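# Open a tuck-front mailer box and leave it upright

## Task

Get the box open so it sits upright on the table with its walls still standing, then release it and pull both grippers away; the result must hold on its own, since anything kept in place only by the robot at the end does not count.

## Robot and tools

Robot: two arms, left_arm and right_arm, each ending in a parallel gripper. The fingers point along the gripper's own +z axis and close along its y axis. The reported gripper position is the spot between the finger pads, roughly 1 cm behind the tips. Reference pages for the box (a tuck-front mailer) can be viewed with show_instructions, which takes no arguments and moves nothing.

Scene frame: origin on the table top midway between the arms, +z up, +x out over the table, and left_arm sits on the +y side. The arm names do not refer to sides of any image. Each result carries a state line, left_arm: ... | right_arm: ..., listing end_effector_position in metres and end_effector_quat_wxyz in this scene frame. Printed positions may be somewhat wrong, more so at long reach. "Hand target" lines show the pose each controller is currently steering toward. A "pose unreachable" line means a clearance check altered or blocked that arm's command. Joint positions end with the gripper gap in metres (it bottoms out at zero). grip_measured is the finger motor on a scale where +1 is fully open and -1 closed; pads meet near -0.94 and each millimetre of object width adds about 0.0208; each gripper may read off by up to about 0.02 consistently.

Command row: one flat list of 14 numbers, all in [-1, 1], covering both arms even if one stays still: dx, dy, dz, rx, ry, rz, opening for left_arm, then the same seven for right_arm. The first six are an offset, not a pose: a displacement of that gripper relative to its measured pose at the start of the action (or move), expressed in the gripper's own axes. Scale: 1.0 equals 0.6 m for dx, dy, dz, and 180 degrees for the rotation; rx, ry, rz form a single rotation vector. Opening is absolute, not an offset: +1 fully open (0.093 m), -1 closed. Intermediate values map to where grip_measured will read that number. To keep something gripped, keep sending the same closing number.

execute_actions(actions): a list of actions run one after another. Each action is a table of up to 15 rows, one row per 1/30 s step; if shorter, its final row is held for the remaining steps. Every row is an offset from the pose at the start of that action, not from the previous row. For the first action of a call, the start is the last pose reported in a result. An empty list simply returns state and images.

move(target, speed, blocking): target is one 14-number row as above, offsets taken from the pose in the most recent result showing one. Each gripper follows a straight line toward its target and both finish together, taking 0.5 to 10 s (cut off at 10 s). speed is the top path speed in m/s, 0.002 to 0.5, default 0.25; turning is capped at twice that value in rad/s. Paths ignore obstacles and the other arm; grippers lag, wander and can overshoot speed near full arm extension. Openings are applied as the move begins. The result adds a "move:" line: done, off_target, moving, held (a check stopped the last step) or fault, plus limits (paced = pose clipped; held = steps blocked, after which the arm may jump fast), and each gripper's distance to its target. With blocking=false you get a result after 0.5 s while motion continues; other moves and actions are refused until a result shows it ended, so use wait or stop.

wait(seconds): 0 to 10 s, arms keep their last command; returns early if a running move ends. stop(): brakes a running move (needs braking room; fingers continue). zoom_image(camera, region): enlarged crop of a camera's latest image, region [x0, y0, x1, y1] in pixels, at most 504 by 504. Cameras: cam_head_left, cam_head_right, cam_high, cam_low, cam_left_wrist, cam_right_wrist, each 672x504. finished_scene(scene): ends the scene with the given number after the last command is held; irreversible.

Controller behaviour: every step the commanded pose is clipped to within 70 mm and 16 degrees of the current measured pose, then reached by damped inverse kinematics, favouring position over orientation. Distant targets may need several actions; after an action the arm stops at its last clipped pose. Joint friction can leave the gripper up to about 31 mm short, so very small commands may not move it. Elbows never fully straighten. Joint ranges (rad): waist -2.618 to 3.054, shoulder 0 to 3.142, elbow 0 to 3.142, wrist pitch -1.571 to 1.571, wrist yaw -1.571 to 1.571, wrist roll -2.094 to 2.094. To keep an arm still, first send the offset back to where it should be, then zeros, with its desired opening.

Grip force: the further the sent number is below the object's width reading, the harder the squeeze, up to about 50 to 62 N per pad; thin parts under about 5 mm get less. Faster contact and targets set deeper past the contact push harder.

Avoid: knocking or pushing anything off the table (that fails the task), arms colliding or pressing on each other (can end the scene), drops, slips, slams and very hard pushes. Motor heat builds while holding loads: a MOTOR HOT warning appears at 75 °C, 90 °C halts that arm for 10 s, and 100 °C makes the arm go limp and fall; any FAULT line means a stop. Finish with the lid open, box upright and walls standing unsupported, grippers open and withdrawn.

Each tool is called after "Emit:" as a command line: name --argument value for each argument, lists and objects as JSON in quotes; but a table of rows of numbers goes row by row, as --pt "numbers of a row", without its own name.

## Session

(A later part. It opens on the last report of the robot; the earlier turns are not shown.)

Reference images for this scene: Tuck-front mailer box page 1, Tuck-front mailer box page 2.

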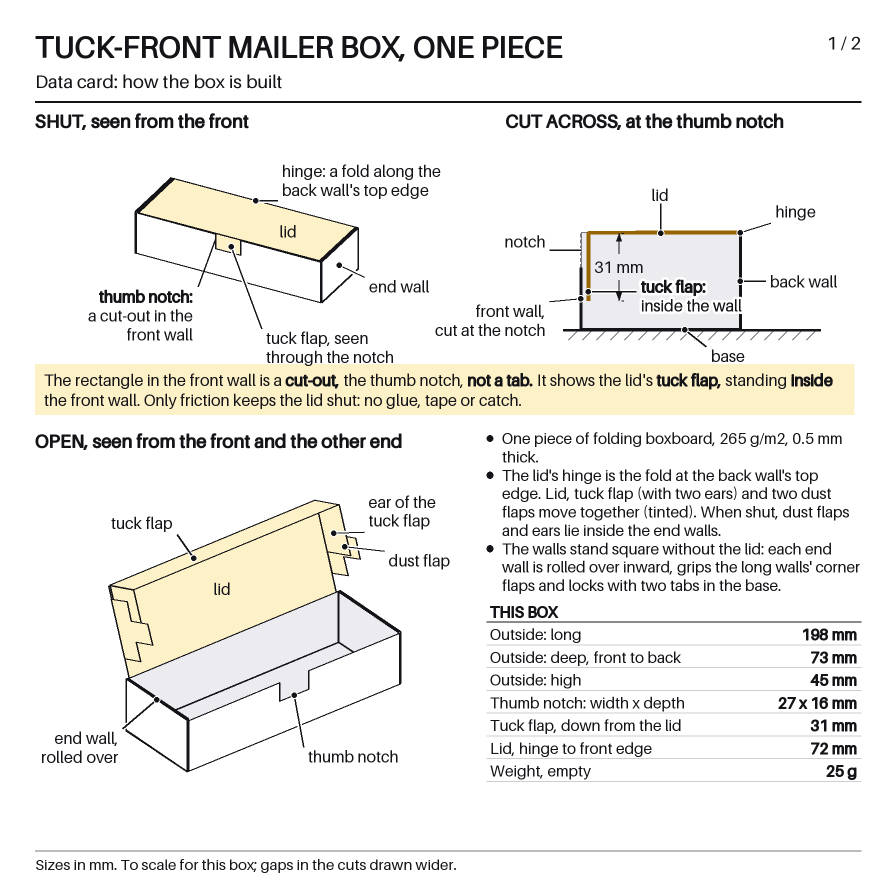

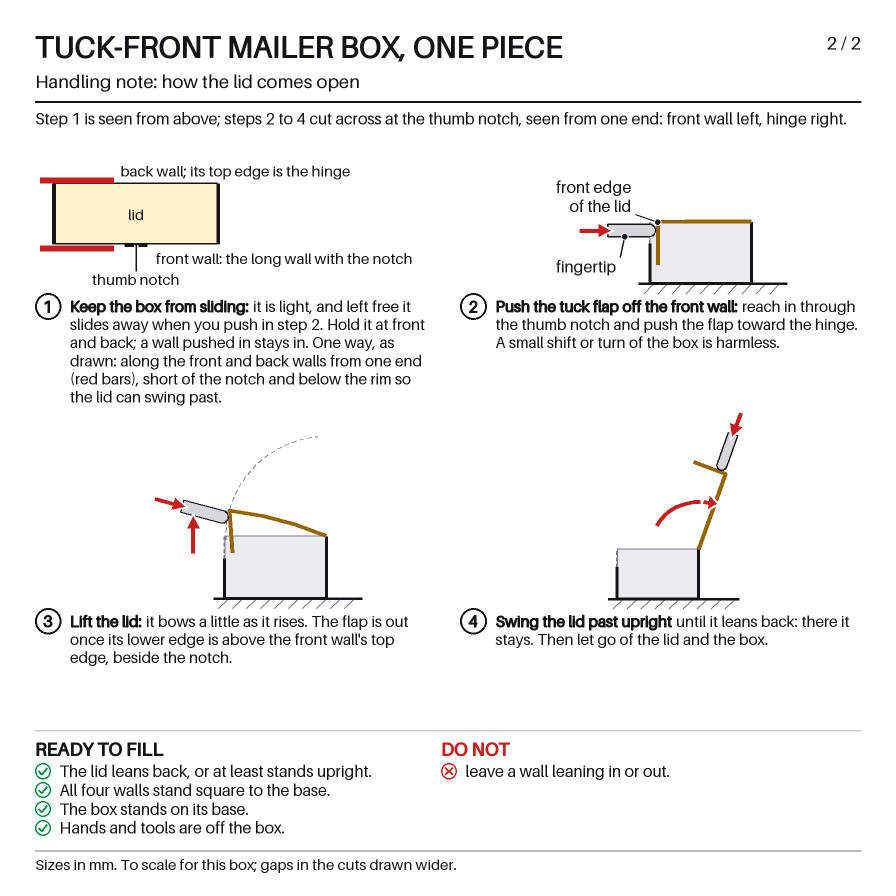

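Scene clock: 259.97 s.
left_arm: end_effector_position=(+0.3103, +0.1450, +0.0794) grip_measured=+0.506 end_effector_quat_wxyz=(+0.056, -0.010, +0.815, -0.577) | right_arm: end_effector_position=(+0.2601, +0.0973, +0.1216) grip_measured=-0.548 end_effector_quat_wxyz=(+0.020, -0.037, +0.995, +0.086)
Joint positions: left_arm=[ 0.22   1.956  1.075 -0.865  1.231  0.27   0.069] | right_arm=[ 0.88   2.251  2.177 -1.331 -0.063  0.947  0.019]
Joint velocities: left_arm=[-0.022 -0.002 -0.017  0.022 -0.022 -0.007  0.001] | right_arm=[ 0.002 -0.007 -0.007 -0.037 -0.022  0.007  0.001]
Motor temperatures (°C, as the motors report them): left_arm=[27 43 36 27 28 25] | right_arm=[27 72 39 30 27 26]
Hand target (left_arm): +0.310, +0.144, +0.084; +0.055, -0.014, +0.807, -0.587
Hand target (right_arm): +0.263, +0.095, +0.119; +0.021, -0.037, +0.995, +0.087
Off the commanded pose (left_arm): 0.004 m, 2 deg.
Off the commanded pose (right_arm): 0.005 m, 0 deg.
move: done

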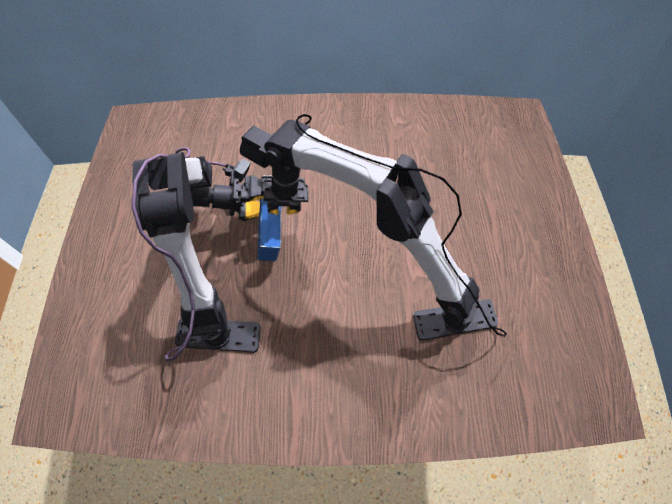

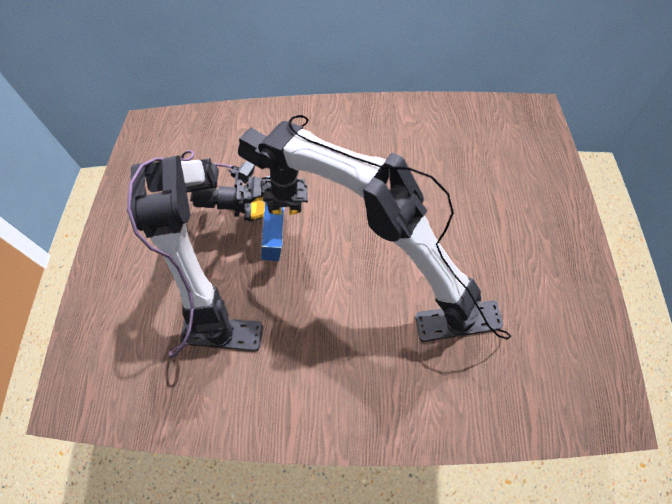

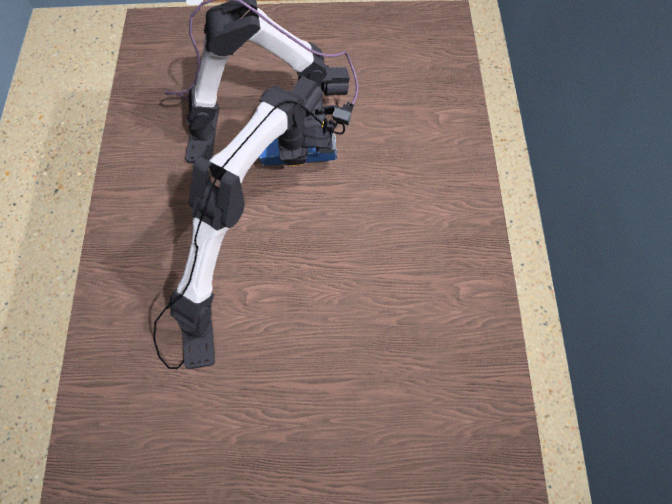

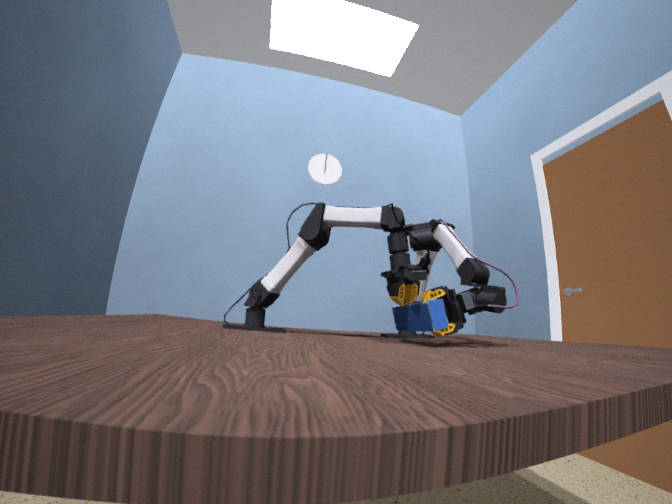

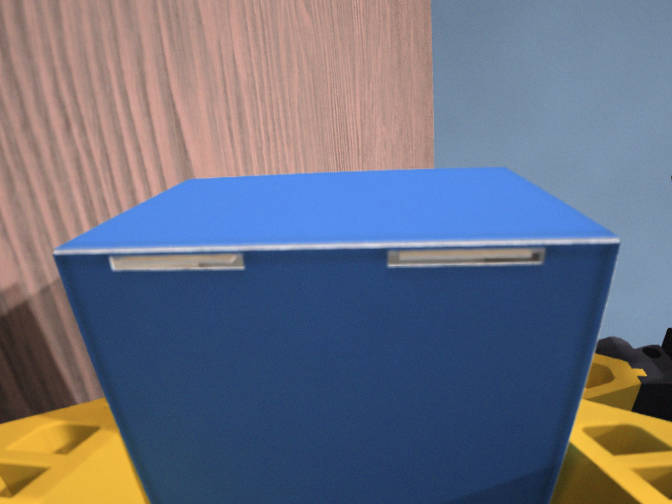

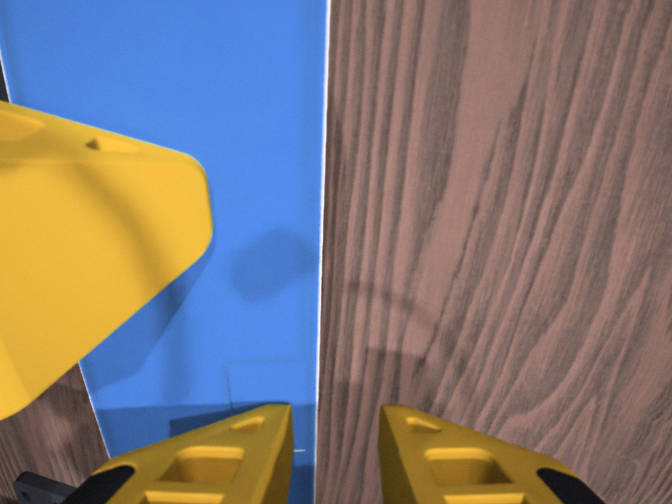

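Emit:
execute_actions --actions '[[[0,-0.006,0,0,0,0,0.5,-0.02,0,-0.012,0,0,0,-0.4]],[[0,0,0,0,0,0,0.5,0,0,0,0,0,0,-0.4]]]'

Emit:
move --target '[0,0,0,0,0,0,0.5,-0.003,-0.004,0.022,0,0,0,-0.4]' --speed 0.015

Scene clock: 263.67 s.
left_arm: end_effector_position=(+0.3103, +0.1451, +0.0790) grip_measured=+0.506 end_effector_quat_wxyz=(+0.056, -0.009, +0.815, -0.576) | right_arm: end_effector_position=(+0.2687, +0.0964, +0.1269) grip_measured=-0.402 end_effector_quat_wxyz=(+0.019, -0.035, +0.996, +0.084)
Joint positions: left_arm=[ 0.22   1.956  1.075 -0.865  1.229  0.27   0.069] | right_arm=[ 0.863  2.286  2.257 -1.382 -0.064  0.935  0.026]
Joint velocities: left_arm=[-0.012  0.002  0.002 -0.022  0.051 -0.081 -0.   ] | right_arm=[ 0.012 -0.002  0.002 -0.007 -0.022 -0.007 -0.   ]
Motor temperatures (°C, as the motors report them): left_arm=[27 42 36 27 28 25] | right_arm=[27 72 39 30 27 26]
Hand target (left_arm): +0.310, +0.145, +0.079; +0.056, -0.009, +0.815, -0.576
Hand target (right_arm): +0.269, +0.096, +0.127; +0.019, -0.035, +0.996, +0.084
Off the commanded pose (left_arm): 0.000 m, 0 deg.
Off the commanded pose (right_arm): 0.000 m, 0 deg.

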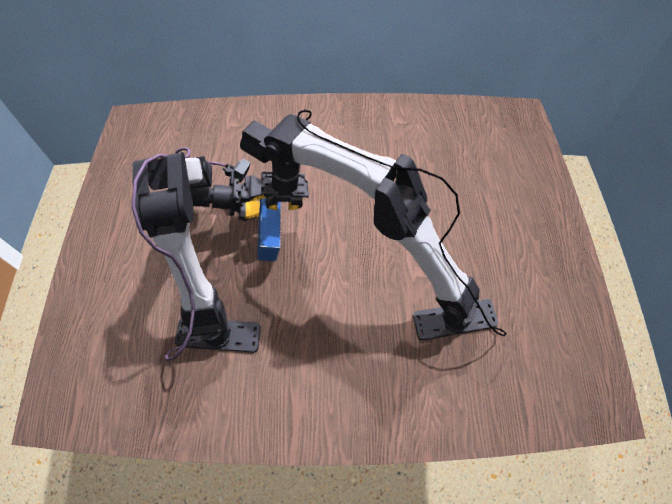

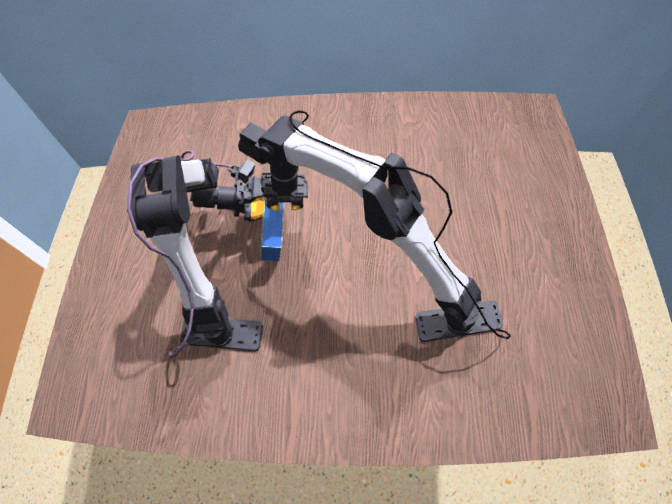

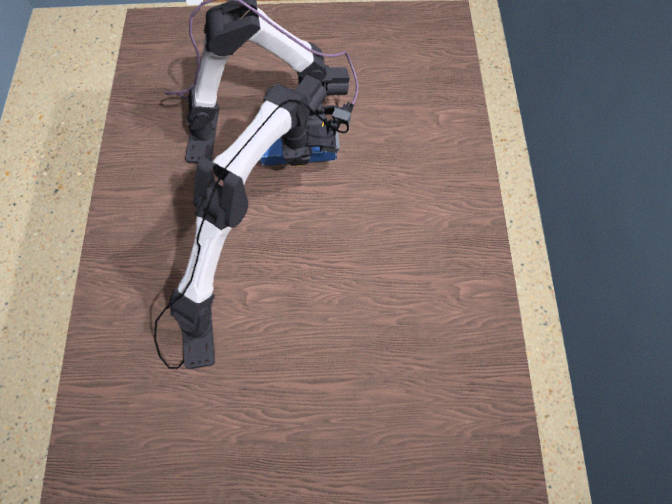

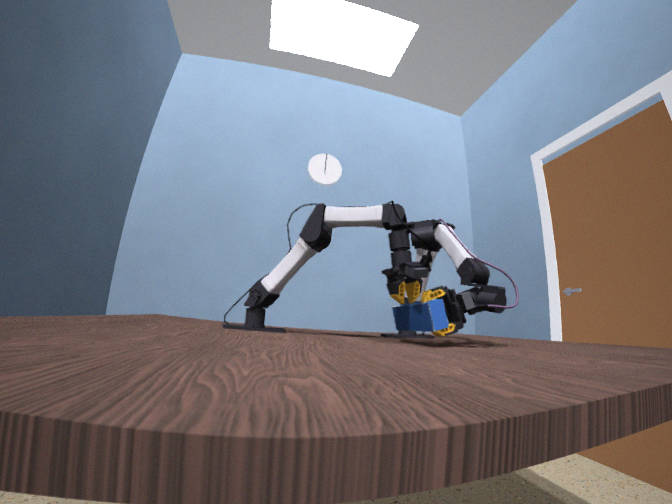

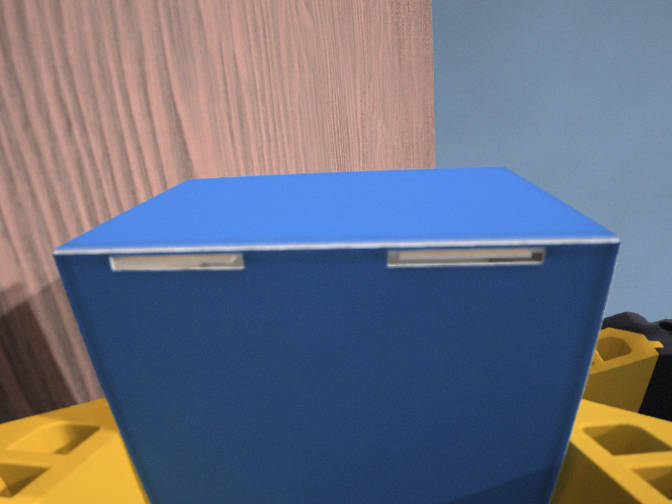

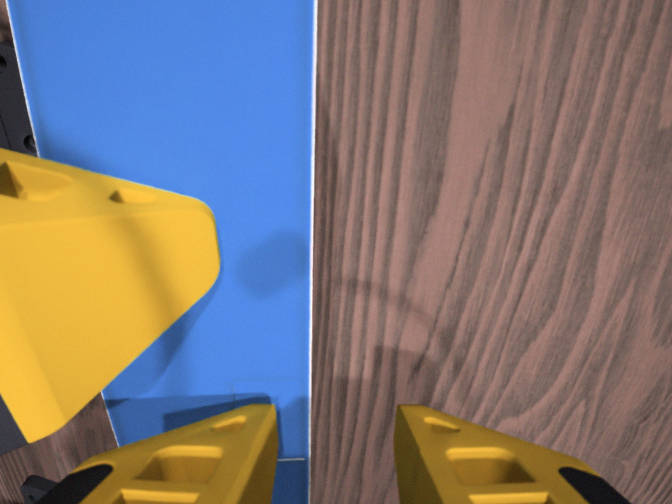

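Scene clock: 264.80 s.
left_arm: end_effector_position=(+0.3104, +0.1465, +0.0753) grip_measured=+0.506 end_effector_quat_wxyz=(+0.056, -0.006, +0.822, -0.567) | right_arm: end_effector_position=(+0.2694, +0.0978, +0.1173) grip_measured=-0.402 end_effector_quat_wxyz=(+0.019, -0.035, +0.996, +0.084)
Joint positions: left_arm=[ 0.22   1.956  1.075 -0.858  1.207  0.27   0.069] | right_arm=[ 0.863  2.286  2.219 -1.344 -0.065  0.935  0.026]
Joint velocities: left_arm=[-0.012 -0.017 -0.017 -0.095 -0.051 -0.037  0.   ] | right_arm=[ 0.012 -0.012 -0.022 -0.095 -0.007 -0.007  0.   ]
Motor temperatures (°C, as the motors report them): left_arm=[27 42 36 27 28 25] | right_arm=[27 72 39 30 27 26]
Hand target (left_arm): +0.310, +0.145, +0.079; +0.056, -0.009, +0.816, -0.576
Hand target (right_arm): +0.271, +0.096, +0.113; +0.019, -0.035, +0.996, +0.084
Off the commanded pose (left_arm): 0.004 m, 1 deg.
Off the commanded pose (right_arm): 0.004 m, 0 deg.
move: done

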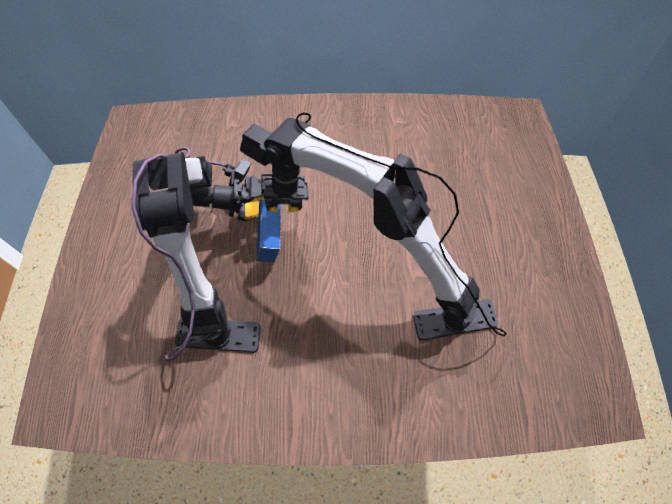

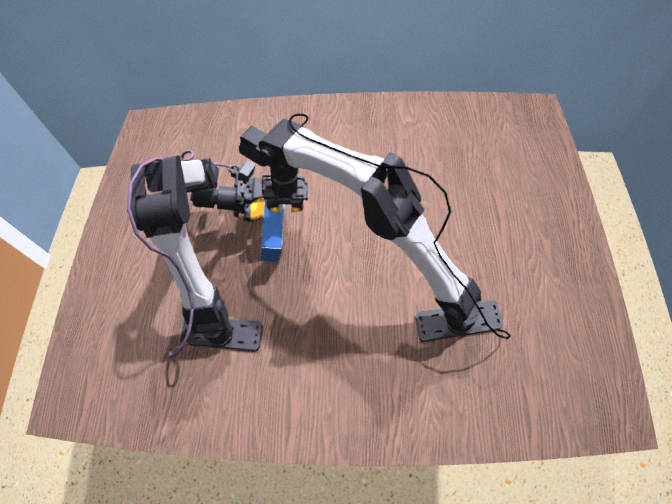

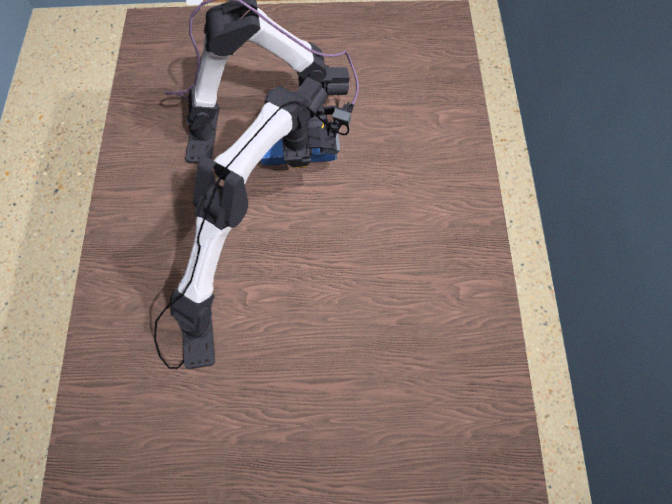

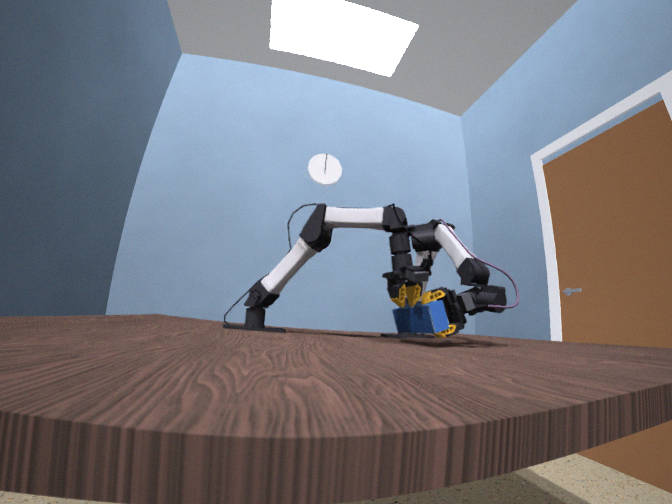

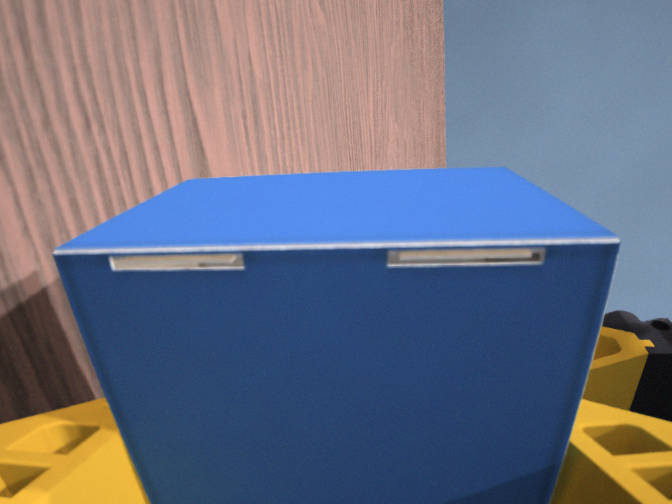

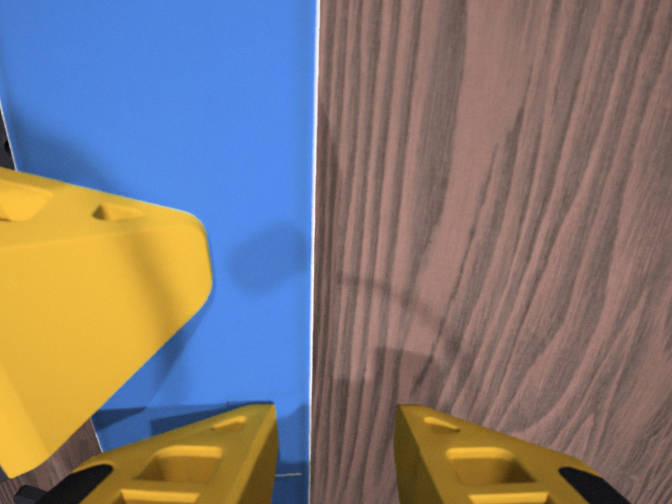

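Drag, with left holding with +rx bias.

Emit:
move --target '[0,0,0,0.03,0,0,0.5,0,-0.04,0.025,0,0,0,-0.4]' --speed 0.008

Scene clock: 271.97 s.
left_arm: end_effector_position=(+0.3035, +0.1442, +0.0677) grip_measured=+0.506 end_effector_quat_wxyz=(+0.055, +0.009, +0.808, -0.587) | right_arm: end_effector_position=(+0.2668, +0.0834, +0.1034) grip_measured=-0.402 end_effector_quat_wxyz=(+0.016, -0.037, +0.995, +0.090)
Joint positions: left_arm=[ 0.225  2.012  1.075 -0.912  1.247  0.396  0.069] | right_arm=[ 0.846  2.197  2.015 -1.224 -0.079  0.915  0.026]
Joint velocities: left_arm=[ 0.007 -0.012 -0.012 -0.022 -0.037  0.037  0.001] | right_arm=[ 0.012 -0.007  0.012 -0.066  0.007 -0.022  0.001]
Motor temperatures (°C, as the motors report them): left_arm=[27 42 36 27 28 25] | right_arm=[27 73 39 29 27 26]
Hand target (left_arm): +0.310, +0.146, +0.076; +0.057, -0.004, +0.795, -0.604
Hand target (right_arm): +0.271, +0.076, +0.099; +0.018, -0.035, +0.996, +0.083
Off the commanded pose (left_arm): 0.011 m, 3 deg.
Off the commanded pose (right_arm): 0.010 m, 1 deg.
move: off_target (left_arm)

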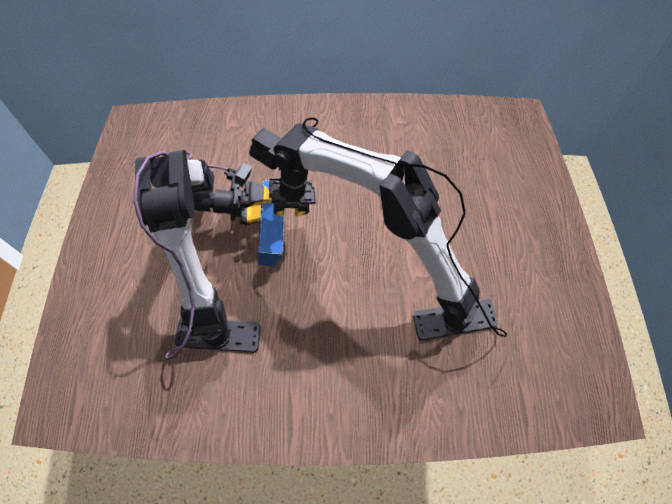

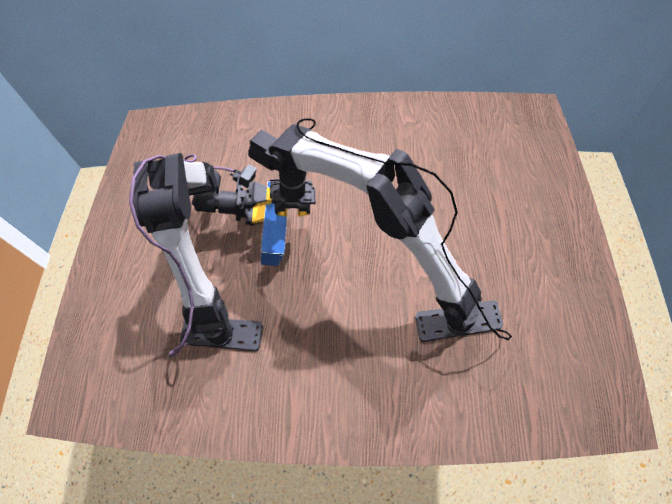

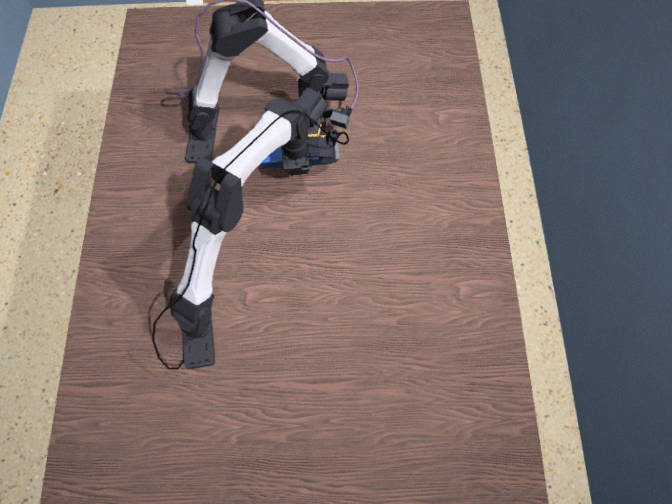

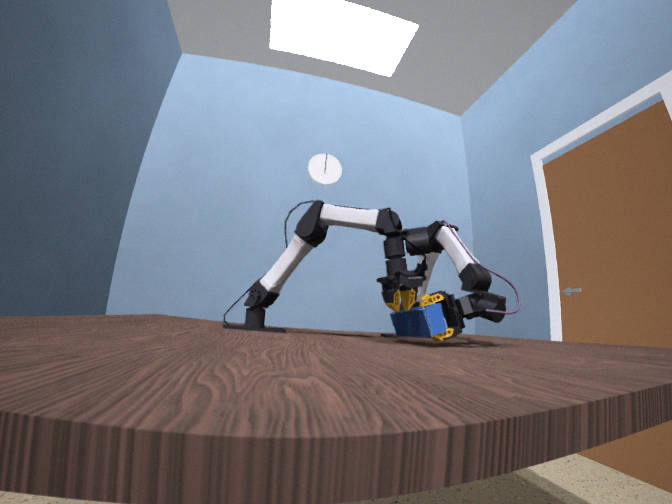

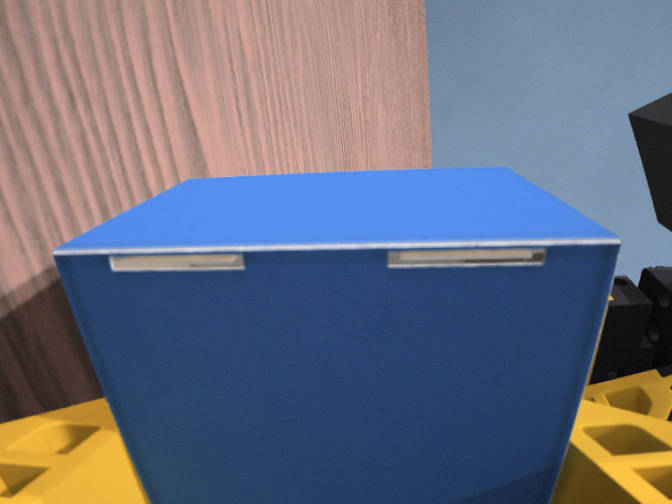

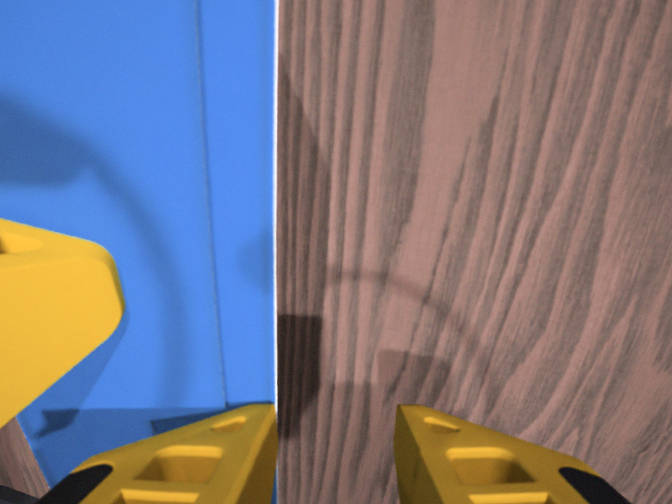

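Emit:
move --target '[0,-0.02,-0.02,0.03,0,0,0.5,0,-0.012,0.012,0,0,0,-0.3]' --speed 0.006

Scene clock: 284.17 s.
left_arm: end_effector_position=(+0.2943, +0.1509, +0.0721) grip_measured=+0.506 end_effector_quat_wxyz=(+0.054, +0.033, +0.796, -0.601) | right_arm: end_effector_position=(+0.2643, +0.0837, +0.1036) grip_measured=-0.302 end_effector_quat_wxyz=(+0.015, -0.038, +0.994, +0.099)
Joint positions: left_arm=[ 0.255  2.07   1.129 -1.132  1.257  0.655  0.07 ] | right_arm=[ 0.846  2.177  1.98  -1.196 -0.092  0.914  0.031]
Joint velocities: left_arm=[ 0.007  0.012  0.007  0.007  0.022  0.051 -0.001] | right_arm=[ 0.002  0.002 -0.007 -0.066 -0.007  0.037  0.001]
Motor temperatures (°C, as the motors report them): left_arm=[27 41 37 27 28 25] | right_arm=[27 74 39 29 27 26]
Hand target (left_arm): +0.301, +0.152, +0.083; +0.056, +0.010, +0.781, -0.622
Hand target (right_arm): +0.267, +0.077, +0.095; +0.016, -0.037, +0.995, +0.089
Off the commanded pose (left_arm): 0.013 m, 4 deg.
Off the commanded pose (right_arm): 0.011 m, 1 deg.
move: off_target (left_arm, right_arm)

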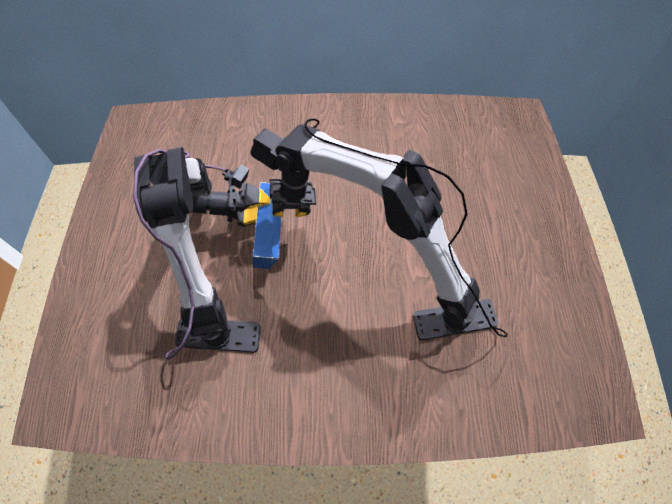

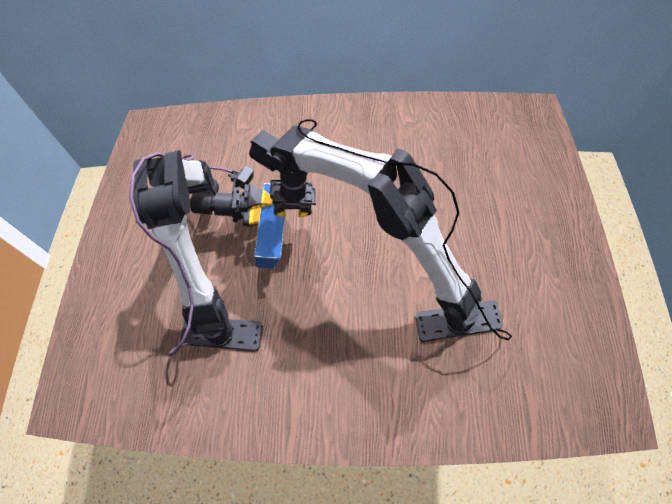

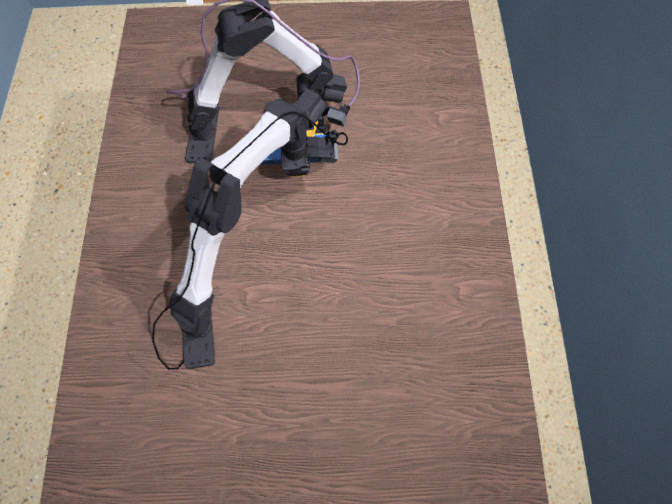

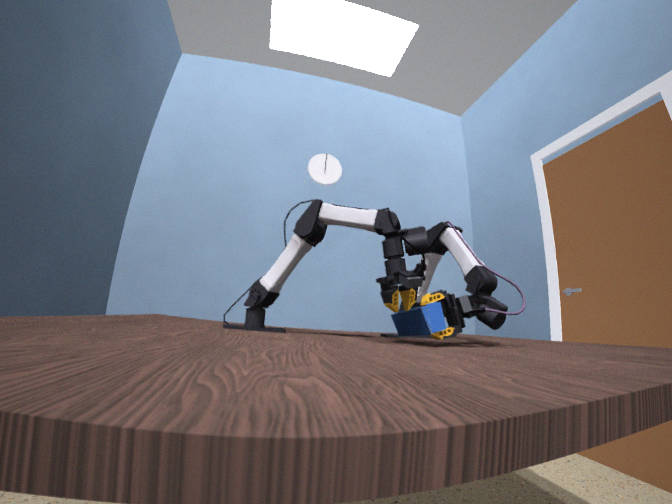

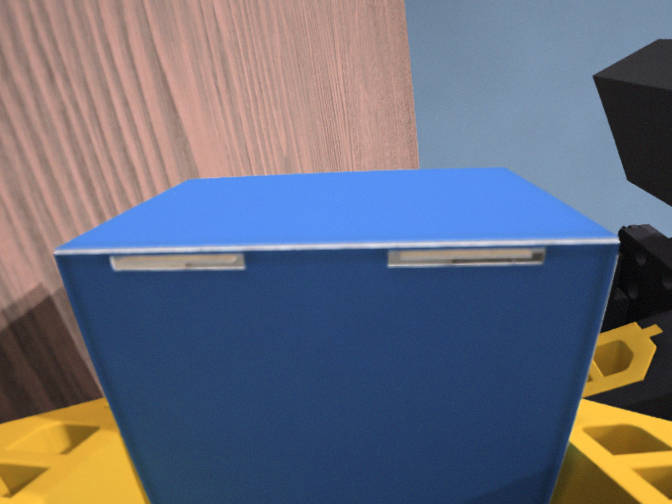

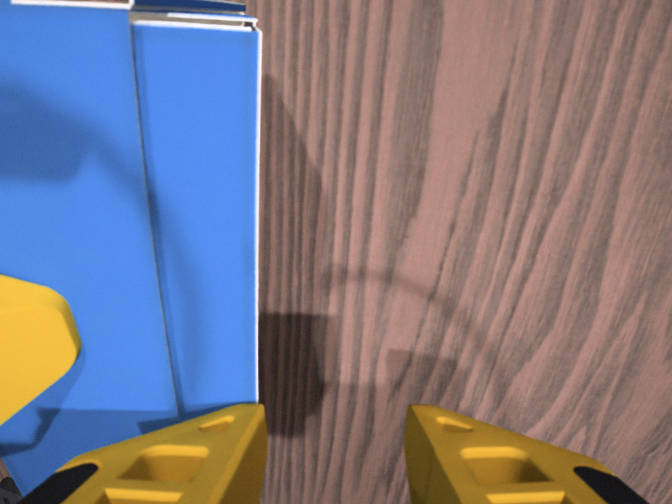

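Progress. Continue by pulling the left back.

Emit:
move --target '[0,-0.012,-0.03,0.01,0,0,0.5,0,-0.012,0.016,0,0,0,-0.3]' --speed 0.006

Scene clock: 288.87 s.
left_arm: end_effector_position=(+0.2862, +0.1615, +0.0850) grip_measured=+0.506 end_effector_quat_wxyz=(+0.051, +0.039, +0.788, -0.613) | right_arm: end_effector_position=(+0.2626, +0.0822, +0.0909) grip_measured=-0.302 end_effector_quat_wxyz=(+0.010, -0.038, +0.995, +0.096)
Joint positions: left_arm=[ 0.298  2.097  1.175 -1.348  1.246  0.858  0.07 ] | right_arm=[ 0.846  2.177  1.931 -1.158 -0.095  0.914  0.031]
Joint velocities: left_arm=[ 0.002 -0.007 -0.007 -0.037 -0.081  0.007  0.   ] | right_arm=[ 0.002  0.017 -0.007 -0.022  0.022  0.037  0.001]
Motor temperatures (°C, as the motors report them): left_arm=[27 41 37 27 28 25] | right_arm=[27 74 39 29 27 26]
Hand target (left_arm): +0.292, +0.166, +0.084; +0.054, +0.034, +0.787, -0.614
Hand target (right_arm): +0.265, +0.078, +0.093; +0.015, -0.038, +0.994, +0.098
Off the commanded pose (left_arm): 0.008 m, 1 deg.
Off the commanded pose (right_arm): 0.005 m, 1 deg.
move: done

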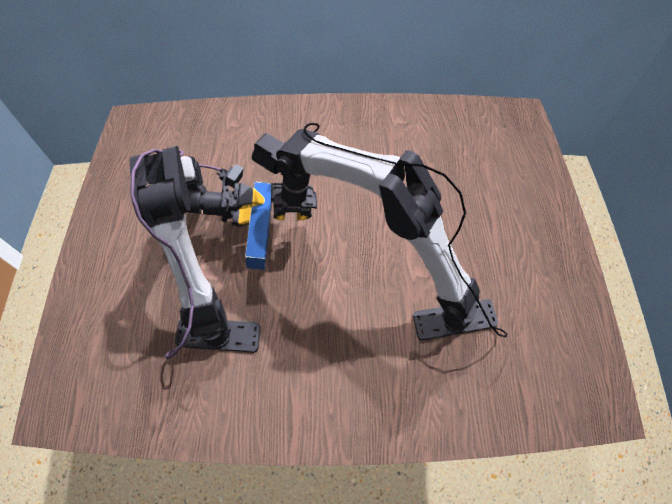

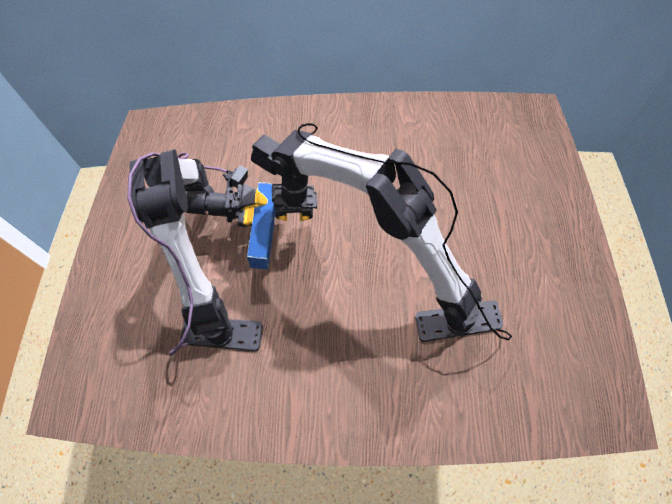

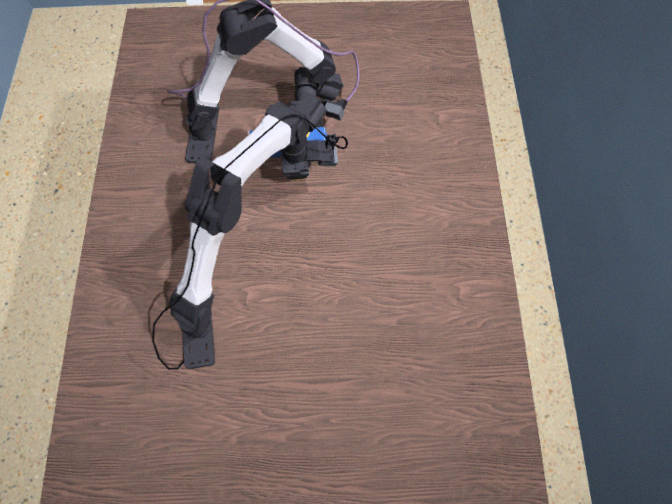

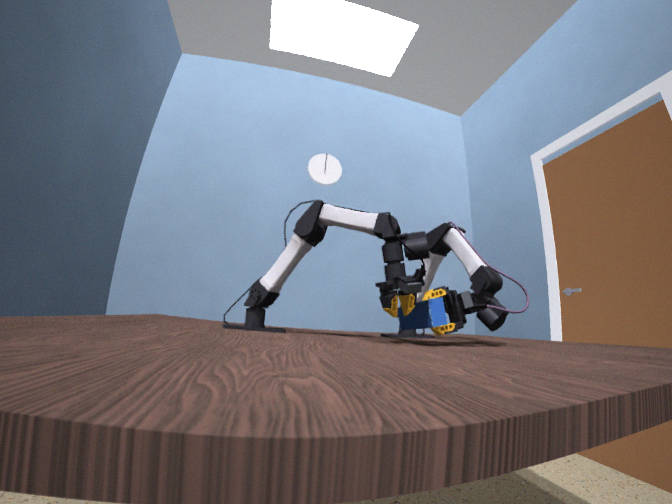

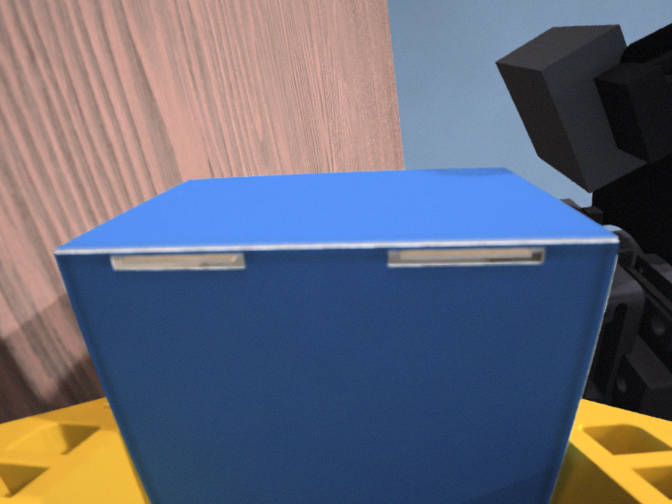

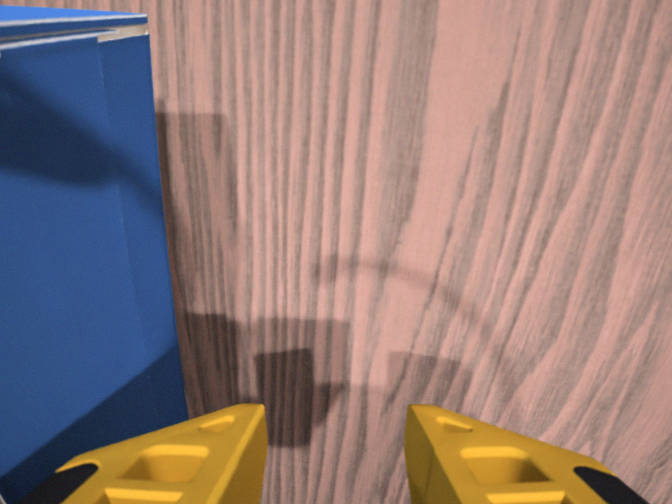

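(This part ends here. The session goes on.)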